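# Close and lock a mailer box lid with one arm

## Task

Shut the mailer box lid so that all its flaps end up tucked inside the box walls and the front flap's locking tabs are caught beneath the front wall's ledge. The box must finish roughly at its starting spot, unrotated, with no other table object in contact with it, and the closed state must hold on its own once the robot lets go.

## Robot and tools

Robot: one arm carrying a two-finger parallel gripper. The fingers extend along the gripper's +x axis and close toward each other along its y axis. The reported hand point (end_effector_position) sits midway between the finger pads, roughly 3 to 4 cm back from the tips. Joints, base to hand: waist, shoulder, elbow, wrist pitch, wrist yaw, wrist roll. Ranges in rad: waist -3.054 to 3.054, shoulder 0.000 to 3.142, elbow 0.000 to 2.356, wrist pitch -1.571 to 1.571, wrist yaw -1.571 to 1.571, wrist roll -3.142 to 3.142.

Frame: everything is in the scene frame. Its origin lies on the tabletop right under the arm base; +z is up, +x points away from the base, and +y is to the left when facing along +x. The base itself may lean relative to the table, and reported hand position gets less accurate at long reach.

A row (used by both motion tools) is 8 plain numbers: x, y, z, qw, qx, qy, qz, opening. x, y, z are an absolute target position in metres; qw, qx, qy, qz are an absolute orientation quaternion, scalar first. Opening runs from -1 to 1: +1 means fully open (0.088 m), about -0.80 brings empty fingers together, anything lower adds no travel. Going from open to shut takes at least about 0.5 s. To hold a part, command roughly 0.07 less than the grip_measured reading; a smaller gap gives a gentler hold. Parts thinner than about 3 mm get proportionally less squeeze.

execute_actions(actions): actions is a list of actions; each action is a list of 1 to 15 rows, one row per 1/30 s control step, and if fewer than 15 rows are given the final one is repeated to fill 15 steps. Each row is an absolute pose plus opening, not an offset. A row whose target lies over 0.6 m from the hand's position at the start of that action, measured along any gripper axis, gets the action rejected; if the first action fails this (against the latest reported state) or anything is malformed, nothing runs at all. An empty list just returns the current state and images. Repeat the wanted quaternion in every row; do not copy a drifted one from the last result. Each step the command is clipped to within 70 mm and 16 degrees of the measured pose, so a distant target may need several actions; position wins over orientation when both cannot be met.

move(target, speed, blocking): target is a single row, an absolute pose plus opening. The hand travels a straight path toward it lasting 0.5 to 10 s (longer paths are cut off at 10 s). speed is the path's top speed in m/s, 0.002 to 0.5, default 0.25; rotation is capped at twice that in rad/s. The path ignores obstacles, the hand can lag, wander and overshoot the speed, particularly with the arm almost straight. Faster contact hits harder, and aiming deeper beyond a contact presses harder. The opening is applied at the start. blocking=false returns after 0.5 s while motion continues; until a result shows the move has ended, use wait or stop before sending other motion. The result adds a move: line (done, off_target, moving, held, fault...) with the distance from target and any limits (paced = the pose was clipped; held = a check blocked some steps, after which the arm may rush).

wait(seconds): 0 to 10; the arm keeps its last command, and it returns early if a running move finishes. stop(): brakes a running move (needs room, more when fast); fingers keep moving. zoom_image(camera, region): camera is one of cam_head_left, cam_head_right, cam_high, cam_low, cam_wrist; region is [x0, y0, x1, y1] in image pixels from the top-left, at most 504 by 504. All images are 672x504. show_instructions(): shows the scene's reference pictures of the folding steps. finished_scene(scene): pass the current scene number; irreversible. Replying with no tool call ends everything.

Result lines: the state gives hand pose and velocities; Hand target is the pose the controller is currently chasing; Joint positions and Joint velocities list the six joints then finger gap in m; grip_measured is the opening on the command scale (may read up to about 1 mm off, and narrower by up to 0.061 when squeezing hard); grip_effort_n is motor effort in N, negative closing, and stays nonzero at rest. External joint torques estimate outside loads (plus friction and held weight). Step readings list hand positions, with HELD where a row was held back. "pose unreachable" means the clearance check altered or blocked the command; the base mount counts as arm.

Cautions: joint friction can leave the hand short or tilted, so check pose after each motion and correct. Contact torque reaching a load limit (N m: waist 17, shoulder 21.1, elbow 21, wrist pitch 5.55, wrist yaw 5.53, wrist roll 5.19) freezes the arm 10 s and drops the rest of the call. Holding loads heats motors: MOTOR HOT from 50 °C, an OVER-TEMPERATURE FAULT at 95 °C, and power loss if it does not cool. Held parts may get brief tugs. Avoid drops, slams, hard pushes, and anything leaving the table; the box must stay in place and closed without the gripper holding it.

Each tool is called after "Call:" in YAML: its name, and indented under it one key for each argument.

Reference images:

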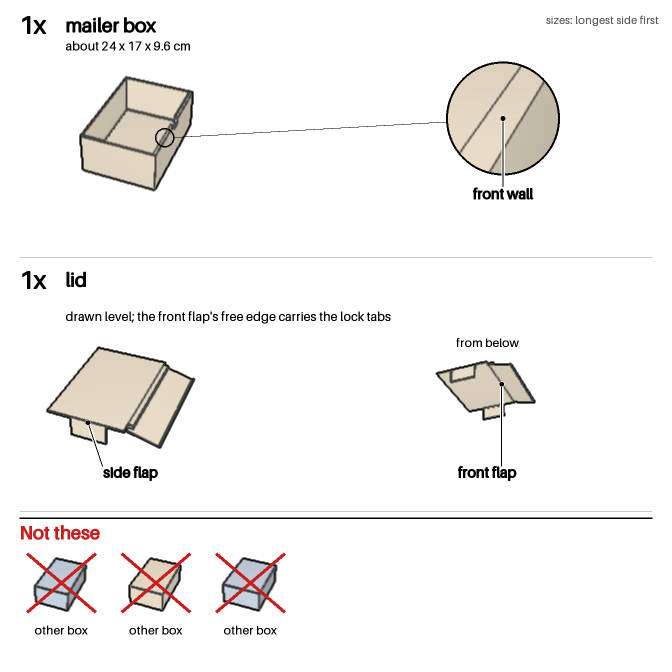

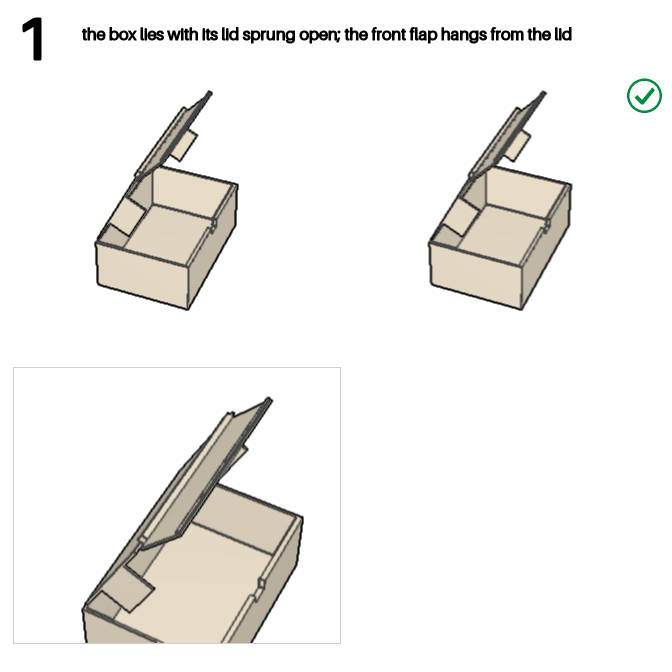

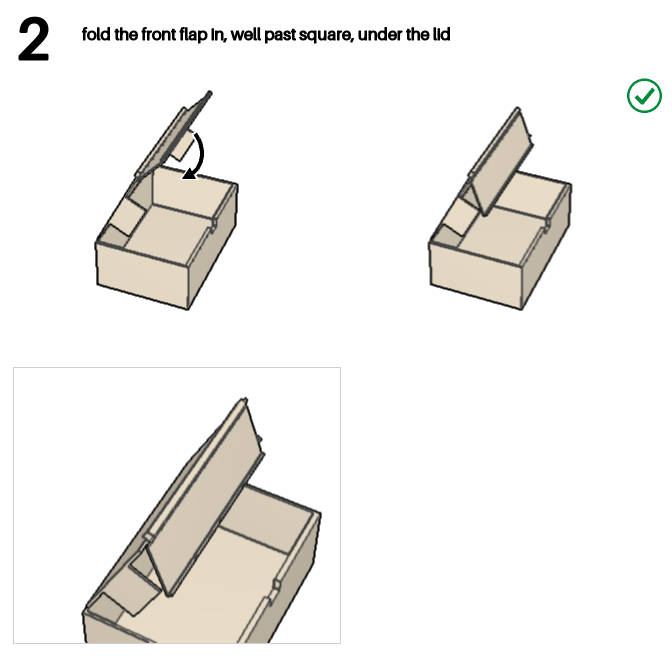

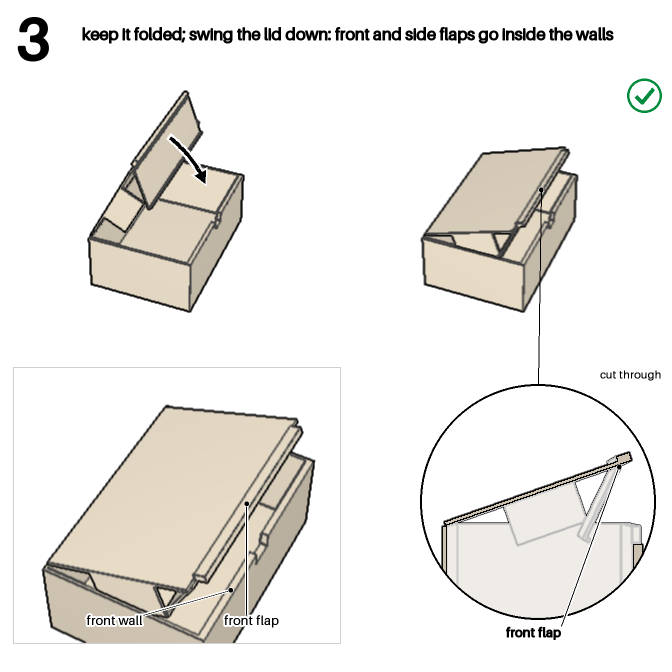

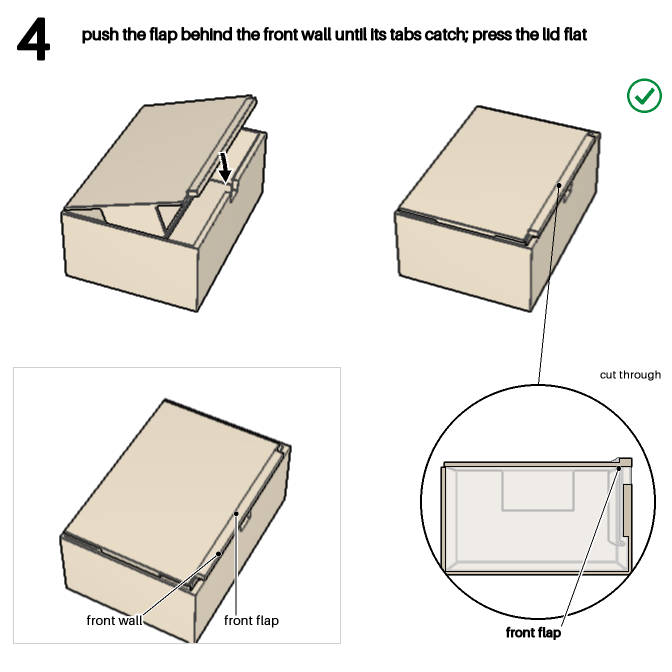

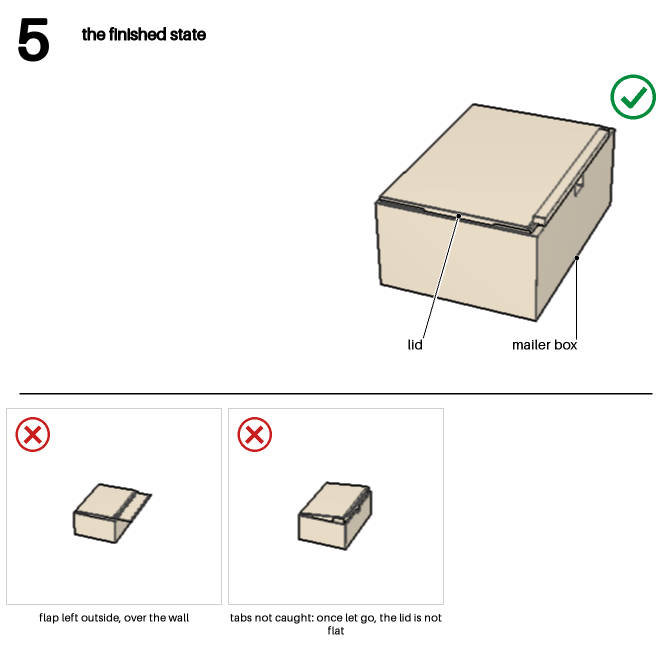

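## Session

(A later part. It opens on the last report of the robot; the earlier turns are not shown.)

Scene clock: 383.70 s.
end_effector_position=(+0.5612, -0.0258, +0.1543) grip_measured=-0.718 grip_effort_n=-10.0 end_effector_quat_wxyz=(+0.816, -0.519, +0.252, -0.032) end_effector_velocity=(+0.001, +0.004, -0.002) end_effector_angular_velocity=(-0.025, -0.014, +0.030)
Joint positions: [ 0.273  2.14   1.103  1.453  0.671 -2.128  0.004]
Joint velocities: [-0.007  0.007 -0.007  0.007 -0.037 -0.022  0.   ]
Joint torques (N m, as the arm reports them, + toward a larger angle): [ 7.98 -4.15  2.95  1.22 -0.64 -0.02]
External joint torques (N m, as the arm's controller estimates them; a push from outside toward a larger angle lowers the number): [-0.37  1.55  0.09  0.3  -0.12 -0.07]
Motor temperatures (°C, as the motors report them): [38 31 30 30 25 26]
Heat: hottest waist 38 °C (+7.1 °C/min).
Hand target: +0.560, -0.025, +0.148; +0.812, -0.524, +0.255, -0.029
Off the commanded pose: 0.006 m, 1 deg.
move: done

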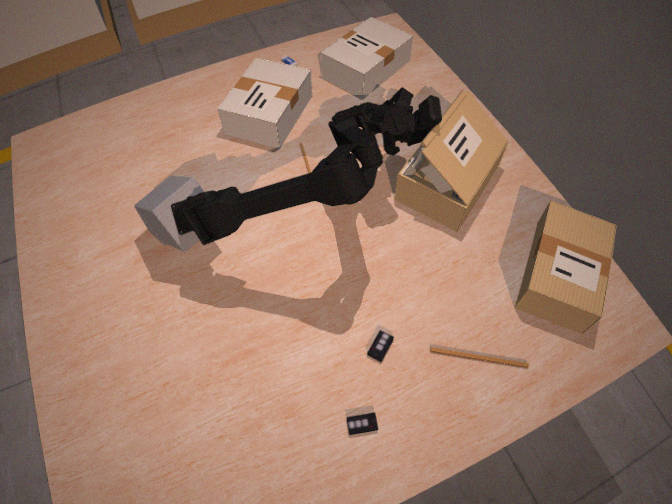

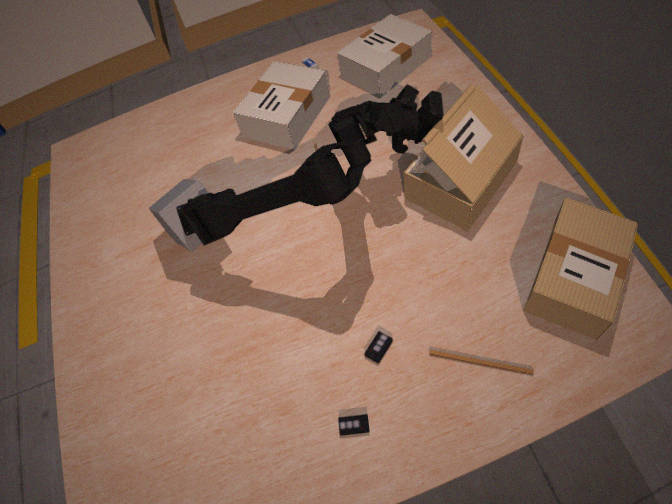

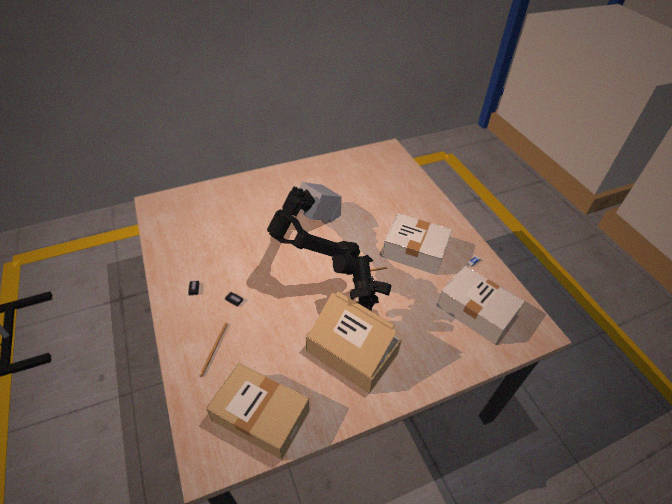

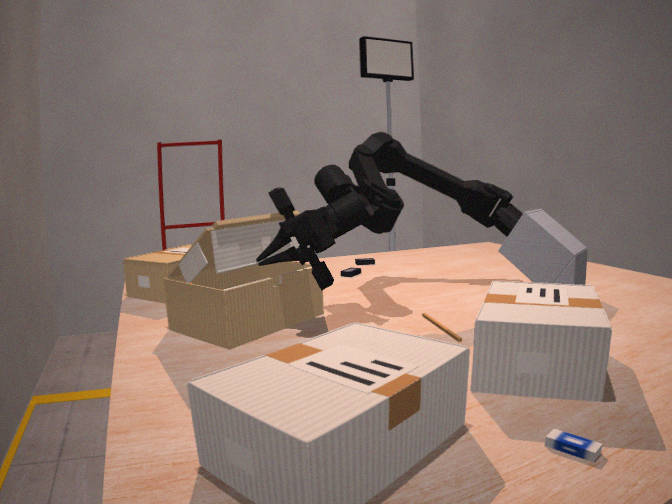

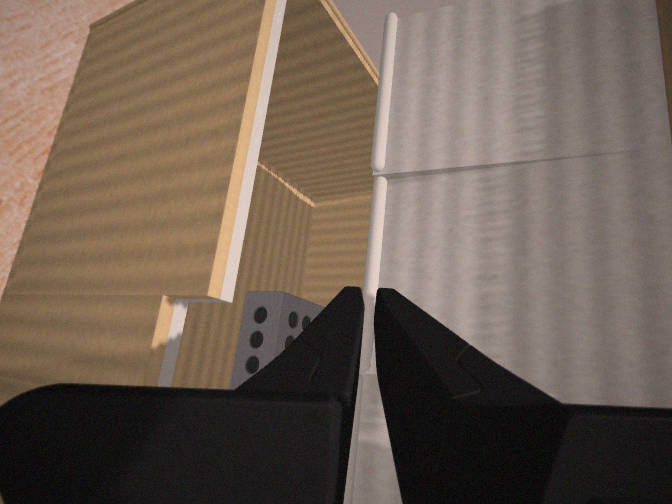

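Call:
move:
  target: [0.572,-0.05,0.215,0.853,-0.426,0.302,0.031,-0.72]
  speed: 0.06

Call:
move:
  target: [0.58,-0.065,0.262,0.878,-0.32,0.345,0.09,-0.72]
  speed: 0.06

Call:
move:
  target: [0.58,-0.065,0.262,0.847,0.395,0.308,-0.18,-0.6]
  speed: 0.2

Scene clock: 405.73 s.
end_effector_position=(+0.5713, -0.0428, +0.2140) grip_measured=-0.718 grip_effort_n=-10.5 end_effector_quat_wxyz=(+0.852, -0.431, +0.295, +0.038) end_effector_velocity=(-0.003, +0.001, -0.009) end_effector_angular_velocity=(-0.001, +0.043, +0.010)
Joint positions: [ 0.387  1.905  1.206  0.879  0.85  -1.843  0.004]
Joint velocities: [-0.007 -0.002  0.002 -0.051  0.022  0.022 -0.   ]
Joint torques (N m, as the arm reports them, + toward a larger angle): [ 8.03 -5.43  5.43  0.8  -0.06  0.2 ]
External joint torques (N m, as the arm's controller estimates them; a push from outside toward a larger angle lowers the number): [ 0.05 -0.32  1.63 -0.1   0.38  0.16]
Motor temperatures (°C, as the motors report them): [40 32 30 31 25 26]
Heat: hottest waist 40 °C (+6.0 °C/min).
Hand target: +0.572, -0.050, +0.215; +0.853, -0.426, +0.302, +0.031
Off the commanded pose: 0.007 m, 1 deg.
move: done

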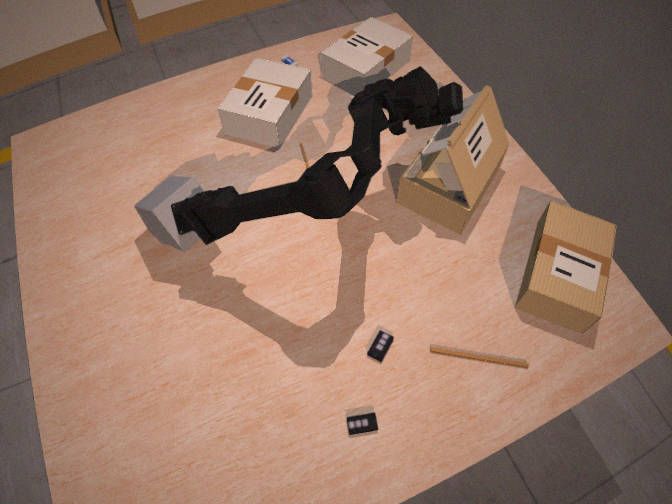

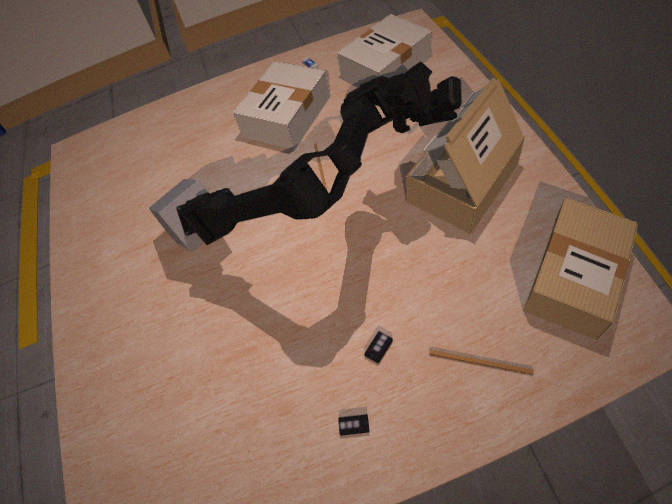

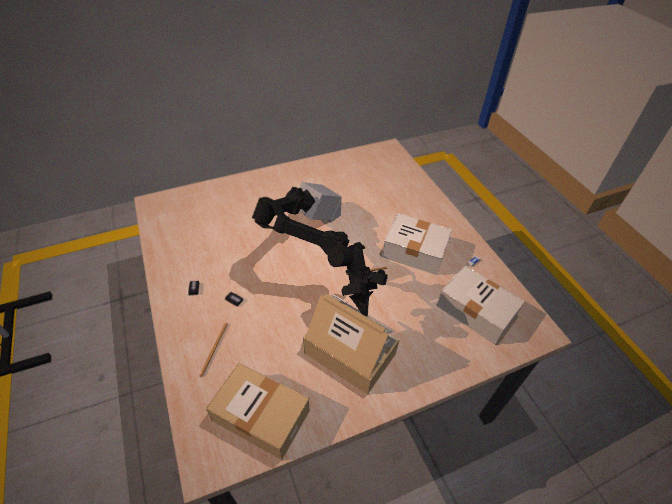

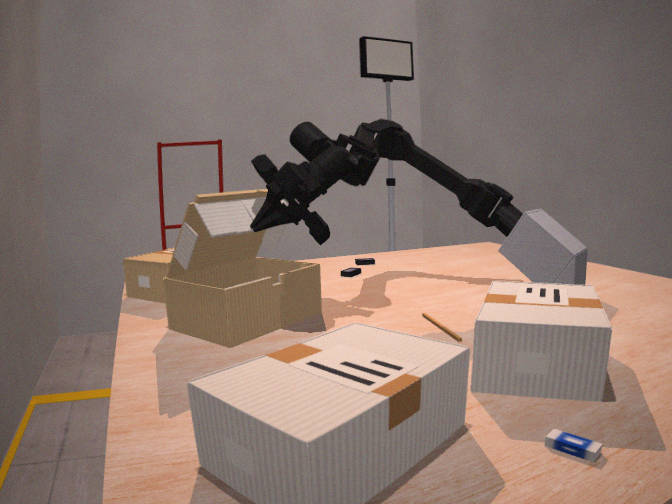

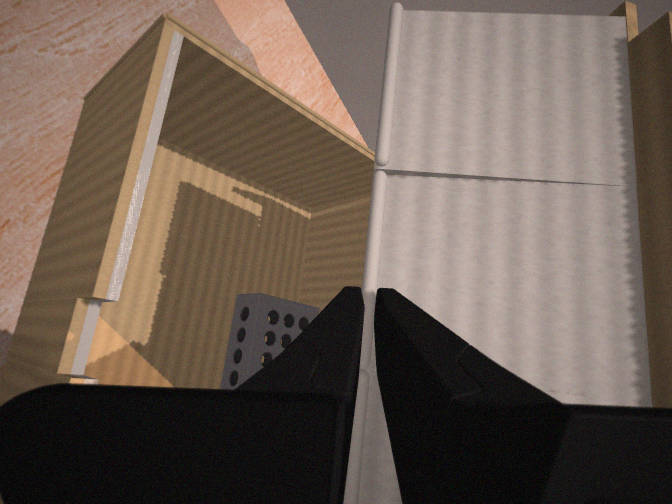

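Scene clock: 408.33 s.
end_effector_position=(+0.5797, -0.0580, +0.2611) grip_measured=-0.718 grip_effort_n=-10.0 end_effector_quat_wxyz=(+0.878, -0.324, +0.339, +0.097) end_effector_velocity=(-0.003, +0.001, -0.004) end_effector_angular_velocity=(-0.016, +0.031, +0.031)
Joint positions: [ 0.461  1.82   1.479  0.203  0.939 -1.423  0.004]
Joint velocities: [-0.002 -0.002  0.012 -0.066  0.007  0.007 -0.   ]
Joint torques (N m, as the arm reports them, + toward a larger angle): [ 8.09 -4.83  5.72  0.72  0.04  0.15]
External joint torques (N m, as the arm's controller estimates them; a push from outside toward a larger angle lowers the number): [ 0.22 -0.3   1.66 -0.17  0.37  0.12]
Motor temperatures (°C, as the motors report them): [40 32 30 30 25 26]
Heat: hottest waist 40 °C (+5.1 °C/min).
Hand target: +0.580, -0.065, +0.262; +0.878, -0.320, +0.345, +0.090
Off the commanded pose: 0.007 m, 1 deg.
move: done

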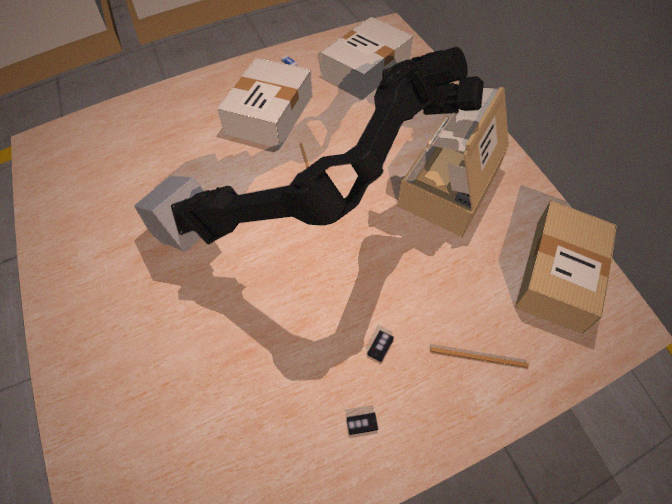

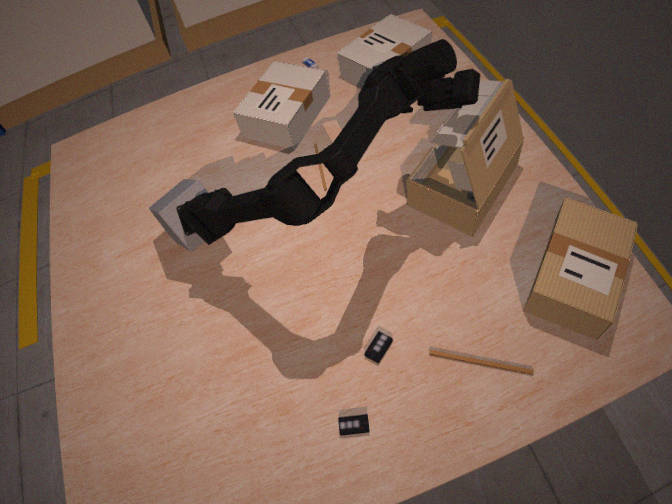

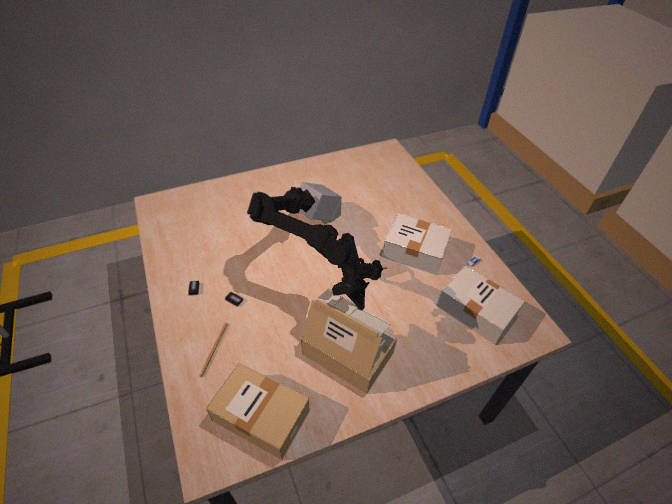

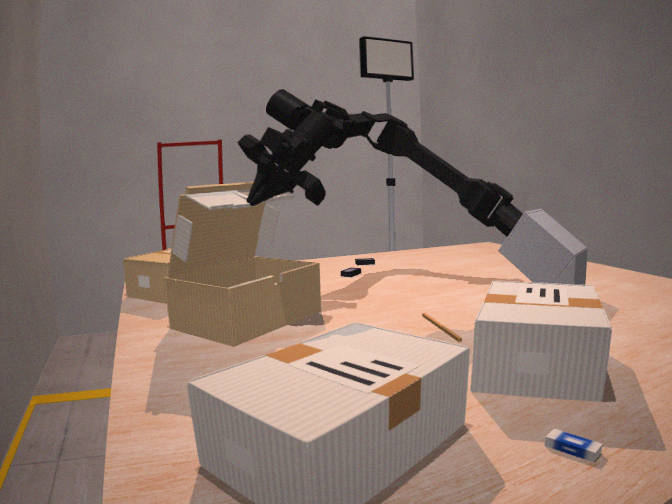

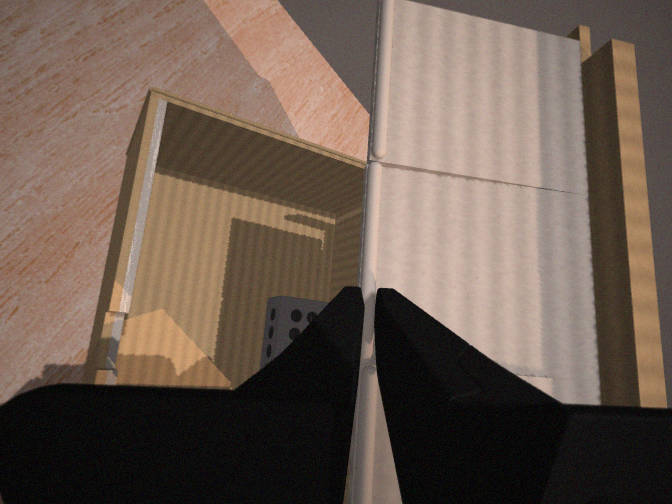

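Scene clock: 412.77 s.
end_effector_position=(+0.5793, -0.0572, +0.2625) grip_measured=-0.602 grip_effort_n=15.6 end_effector_quat_wxyz=(+0.850, +0.391, +0.309, -0.170) end_effector_velocity=(+0.001, +0.002, -0.000) end_effector_angular_velocity=(+0.013, -0.010, +0.012)
Joint positions: [0.465 1.82  1.482 0.195 0.941 0.151 0.01 ]
Joint velocities: [-0.002 -0.002 -0.002 -0.007 -0.022  0.007 -0.   ]
Joint torques (N m, as the arm reports them, + toward a larger angle): [ 7.59 -4.71  5.74  0.75 -0.01  0.09]
External joint torques (N m, as the arm's controller estimates them; a push from outside toward a larger angle lowers the number): [-0.33 -0.17  1.68 -0.13  0.29  0.12]
Motor temperatures (°C, as the motors report them): [40 32 30 30 25 26]
Heat: hottest waist 40 °C (+5.1 °C/min).
Hand target: +0.580, -0.065, +0.262; +0.847, +0.395, +0.308, -0.180
Off the commanded pose: 0.008 m, 1 deg.
move: done

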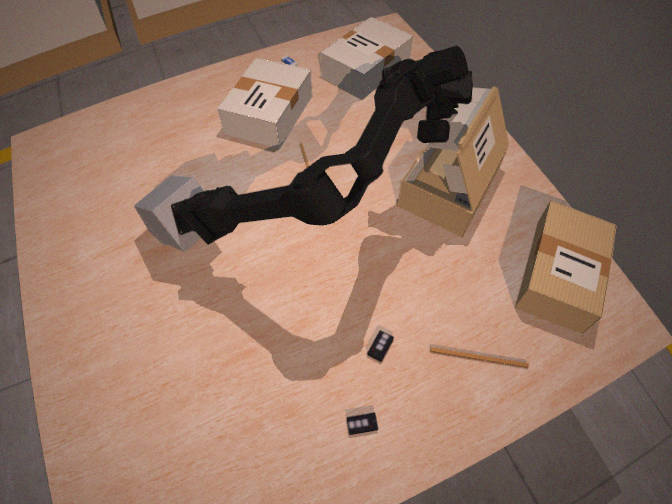

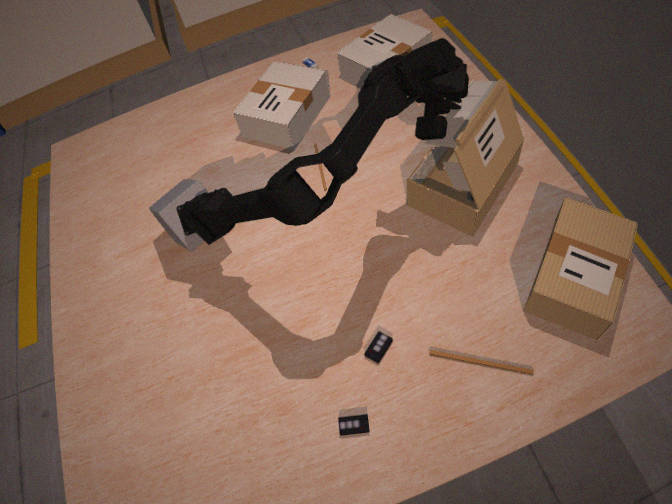

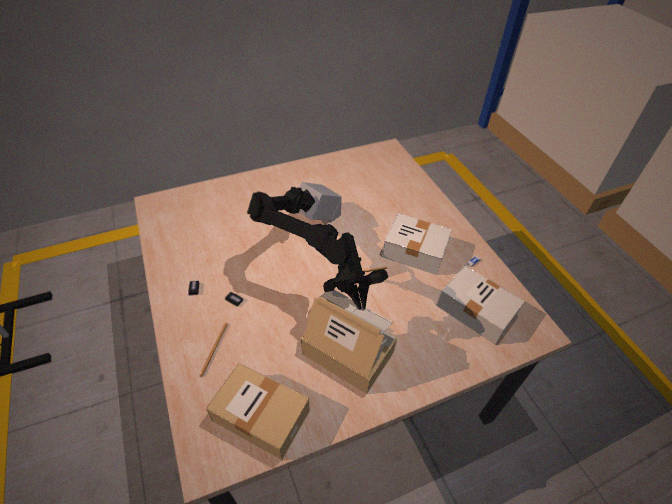

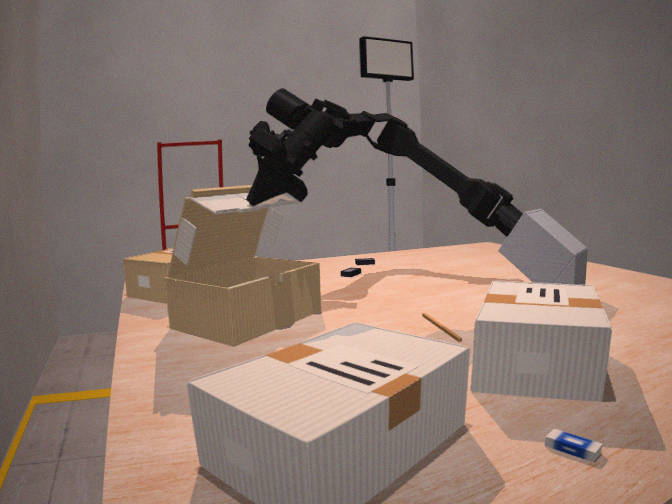

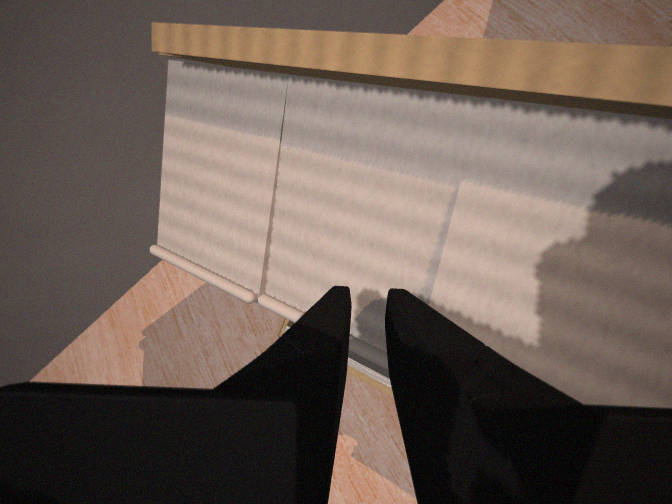

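Call:
move:
  target: [0.587,-0.08,0.264,0.878,-0.32,0.345,0.09,-0.85]
  speed: 0.2

Scene clock: 420.87 s.
end_effector_position=(+0.5858, -0.0717, +0.2640) grip_measured=-0.800 grip_effort_n=-83.5 end_effector_quat_wxyz=(+0.877, -0.321, +0.343, +0.097) end_effector_velocity=(-0.000, +0.004, -0.001) end_effector_angular_velocity=(-0.014, -0.001, +0.044)
Joint positions: [ 0.447  1.816  1.533  0.139  0.93  -1.413  0.   ]
Joint velocities: [-0.002 -0.002 -0.002 -0.022 -0.022 -0.022  0.   ]
Joint torques (N m, as the arm reports them, + toward a larger angle): [ 7.54 -4.92  5.61  1.01 -0.31 -0.11]
External joint torques (N m, as the arm's controller estimates them; a push from outside toward a larger angle lowers the number): [-0.39 -0.26  1.54  0.1   0.03 -0.14]
Motor temperatures (°C, as the motors report them): [41 32 30 30 25 26]
Heat: hottest waist 41 °C (+5.1 °C/min).
Hand target: +0.587, -0.080, +0.264; +0.878, -0.320, +0.345, +0.090
Off the commanded pose: 0.008 m, 1 deg.
move: done

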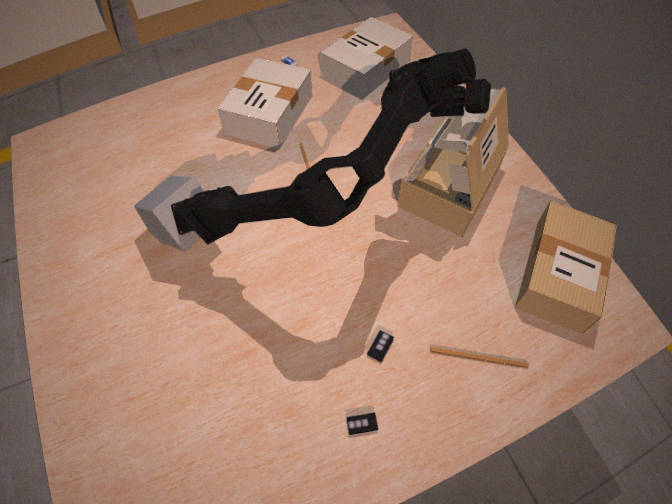

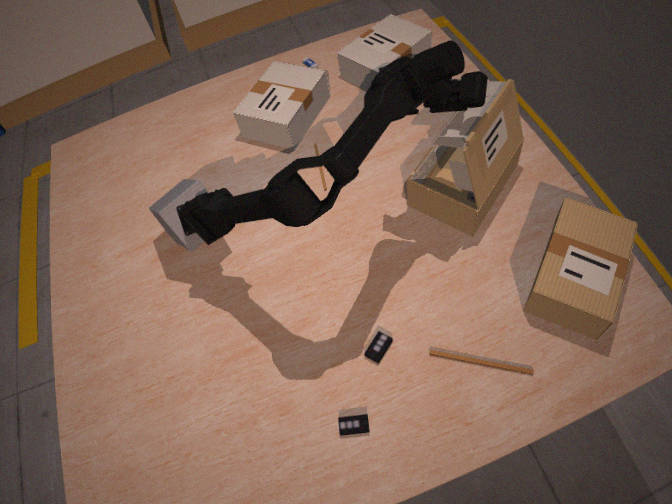

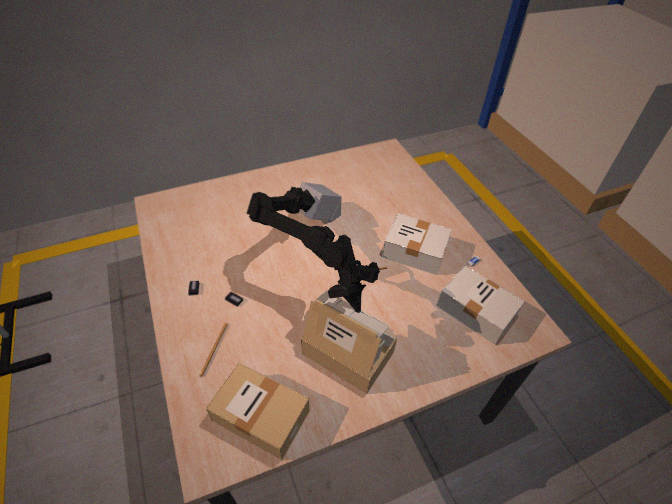

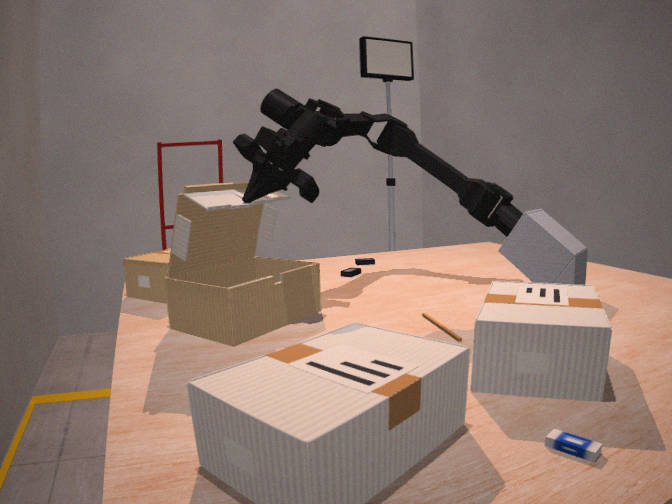

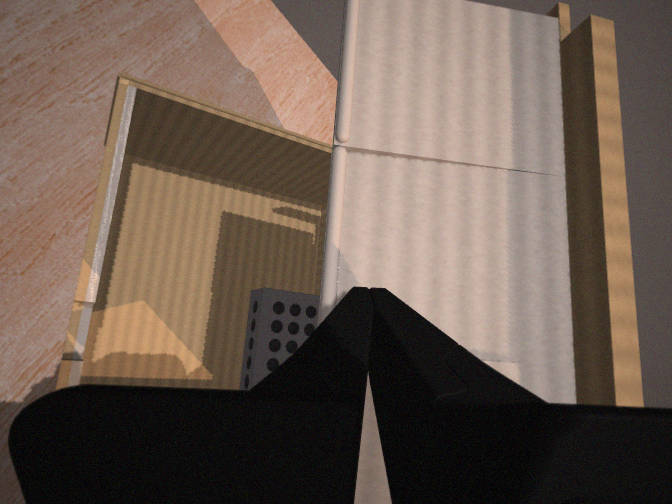

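Call:
execute_actions:
  actions:
    - [[0.590,-0.086,0.270,0.878,-0.32,0.345,0.09,-0.5]]
    - [[0.593,-0.091,0.276,0.878,-0.32,0.345,0.09,-0.2]]
    - [[0.596,-0.097,0.282,0.878,-0.32,0.345,0.09,0.1]]
    - [[0.598,-0.103,0.287,0.878,-0.32,0.345,0.09,0.4]]
    - [[0.601,-0.108,0.291,0.878,-0.32,0.345,0.09,0.7]]
    - [[0.604,-0.114,0.295,0.878,-0.32,0.345,0.09,1]]

Scene clock: 428.23 s.
end_effector_position=(+0.6030, -0.1129, +0.2988) grip_measured=+0.989 grip_effort_n=17.4 end_effector_quat_wxyz=(+0.881, -0.317, +0.338, +0.091) end_effector_velocity=(-0.000, +0.003, -0.003) end_effector_angular_velocity=(-0.021, +0.009, +0.035)
Joint positions: [ 0.453  1.819  1.75  -0.056  0.931 -1.416  0.087]
Joint velocities: [-0.002  0.002  0.002 -0.022 -0.007 -0.022  0.003]
Joint torques (N m, as the arm reports them, + toward a larger angle): [ 7.68 -3.23  5.75  0.72 -0.03 -0.02]
External joint torques (N m, as the arm's controller estimates them; a push from outside toward a larger angle lowers the number): [-0.24  1.42  1.72 -0.21  0.32 -0.06]
External joint torques at the end of the 2nd action: [-0.11  0.21  1.6  -0.2   0.23 -0.08]
External joint torques at the end of the 3rd action: [ 0.02  0.74  1.52 -0.21  0.32 -0.04]
External joint torques at the end of the 4th action: [ 0.    0.66  1.57 -0.22  0.38 -0.04]
External joint torques at the end of the 5th action: [ 0.08  1.08  1.8  -0.24  0.34 -0.06]
Motor temperatures (°C, as the motors report them): [41 32 30 30 25 26]
Heat: hottest waist 41 °C (+4.1 °C/min).
Hand target: +0.604, -0.114, +0.295; +0.878, -0.320, +0.345, +0.090
Off the commanded pose: 0.004 m, 1 deg.
Step readings (end_effector_position; steps 1 to 15: 1st action; 16 to 30: 2nd action; 31 to 45: 3rd action; 46 to 60: 4th action; 61 to 75: 5th action; 76 to 90: 6th action):
0: (+0.5858, -0.0717, +0.2640)
1: (+0.5862, -0.0724, +0.2646)
2: (+0.5866, -0.0732, +0.2653)
4: (+0.5877, -0.0755, +0.2670)
8: (+0.5892, -0.0794, +0.2699)
15: (+0.5893, -0.0796, +0.2701)
16: (+0.5894, -0.0801, +0.2704)
17: (+0.5899, -0.0810, +0.2711)
19: (+0.5909, -0.0831, +0.2730)
23: (+0.5926, -0.0863, +0.2762)
30: (+0.5924, -0.0862, +0.2764)
31: (+0.5927, -0.0868, +0.2770)
32: (+0.5930, -0.0878, +0.2778)
34: (+0.5940, -0.0898, +0.2801)
38: (+0.5957, -0.0935, +0.2834)
45: (+0.5956, -0.0934, +0.2835)
46: (+0.5957, -0.0939, +0.2840)
47: (+0.5959, -0.0946, +0.2846)
49: (+0.5966, -0.0964, +0.2861)
53: (+0.5978, -0.0994, +0.2886)
60: (+0.5977, -0.0993, +0.2887)
61: (+0.5979, -0.1001, +0.2893)
62: (+0.5983, -0.1009, +0.2899)
64: (+0.5992, -0.1030, +0.2915)
68: (+0.6005, -0.1065, +0.2941)
75: (+0.6004, -0.1066, +0.2941)
76: (+0.6005, -0.1070, +0.2944)
77: (+0.6010, -0.1077, +0.2950)
79: (+0.6020, -0.1096, +0.2965)
83: (+0.6030, -0.1129, +0.2989)
90: end_effector_position above

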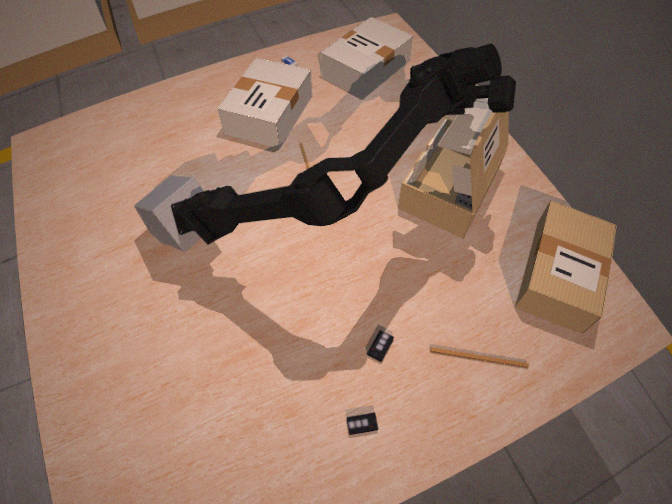

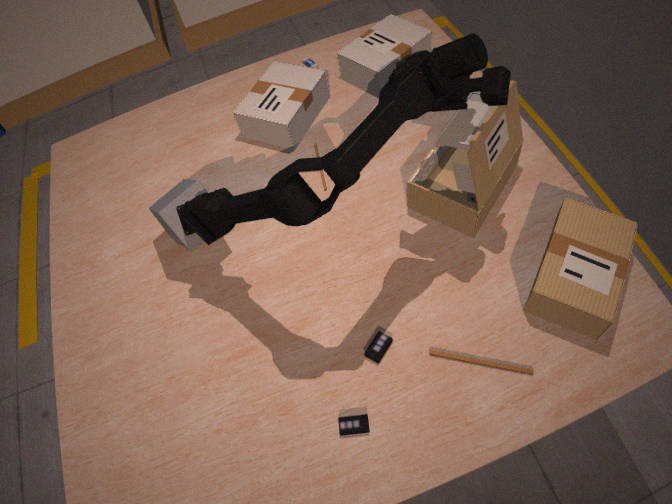

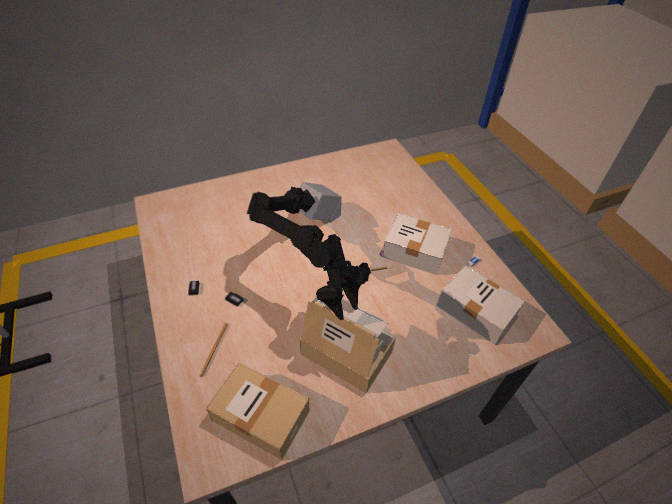

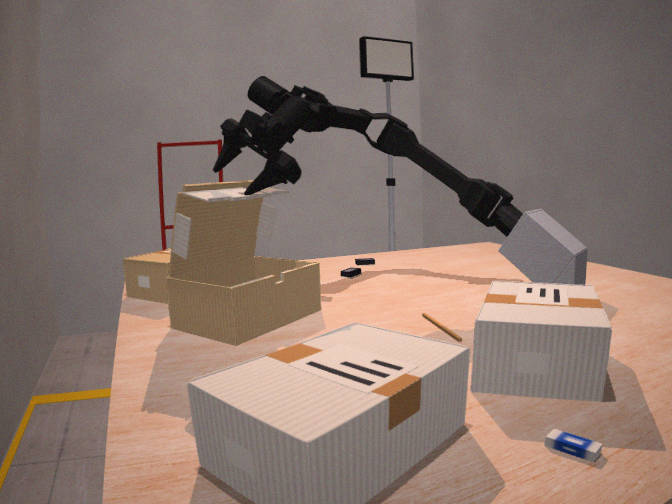

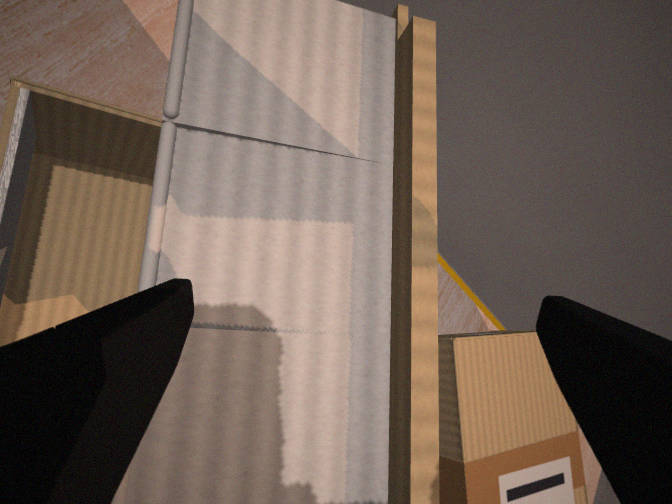

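Call:
move:
  target: [0.613,-0.134,0.25,0.889,-0.209,0.381,0.148,1]
  speed: 0.04

Scene clock: 436.17 s.
end_effector_position=(+0.6117, -0.1326, +0.2558) grip_measured=+0.996 grip_effort_n=17.0 end_effector_quat_wxyz=(+0.891, -0.209, +0.374, +0.149) end_effector_velocity=(-0.000, -0.002, -0.002) end_effector_angular_velocity=(+0.005, +0.009, +0.004)
Joint positions: [ 0.318  1.872  1.973 -0.469  0.736 -1.093  0.088]
Joint velocities: [-0.007  0.002  0.012 -0.022 -0.007  0.007 -0.   ]
Joint torques (N m, as the arm reports them, + toward a larger angle): [ 7.34 -4.06  5.57  0.69 -0.24  0.14]
External joint torques (N m, as the arm's controller estimates them; a push from outside toward a larger angle lowers the number): [-0.55  1.46  1.65 -0.2   0.09  0.12]
Motor temperatures (°C, as the motors report them): [41 32 31 30 25 26]
Heat: hottest waist 41 °C (+3.0 °C/min).
Hand target: +0.613, -0.134, +0.250; +0.889, -0.209, +0.381, +0.148
Off the commanded pose: 0.006 m, 1 deg.
move: done

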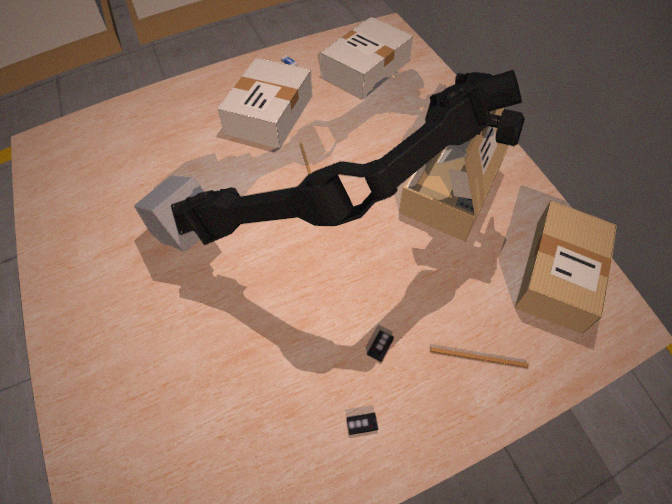

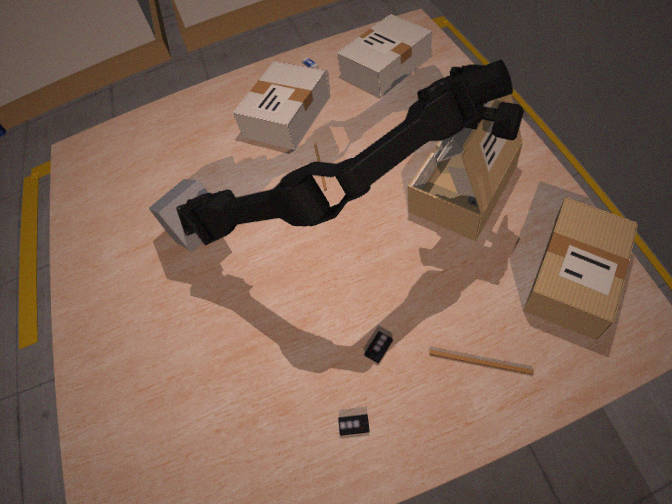

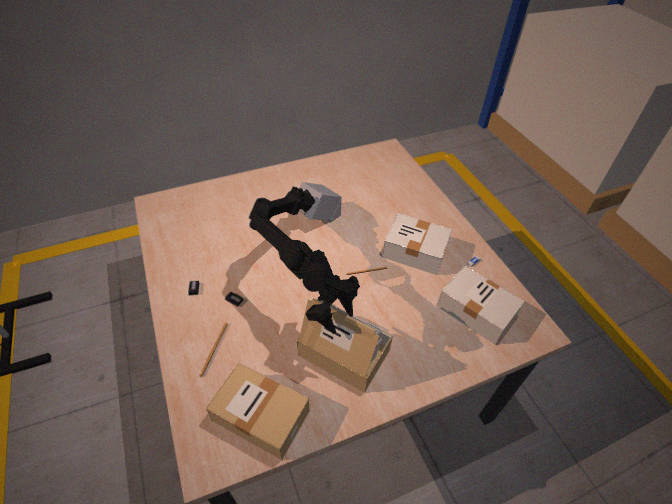

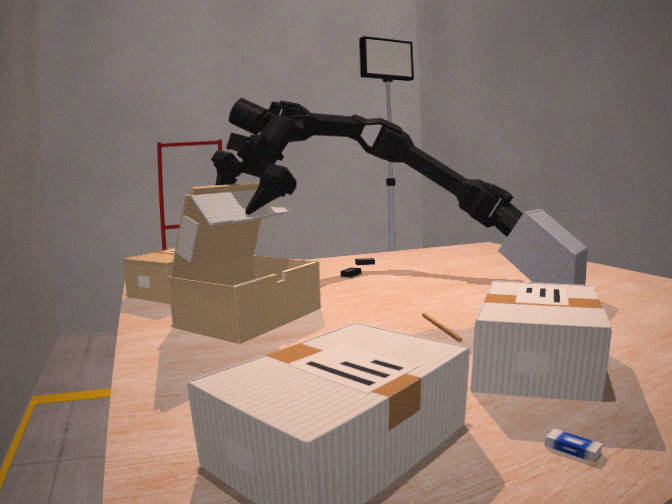

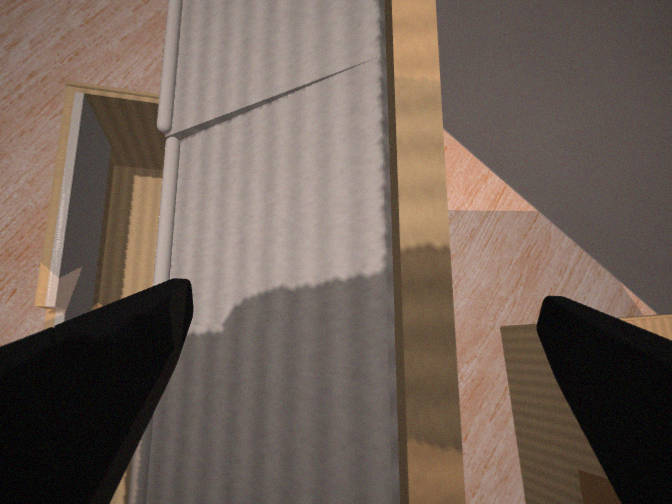

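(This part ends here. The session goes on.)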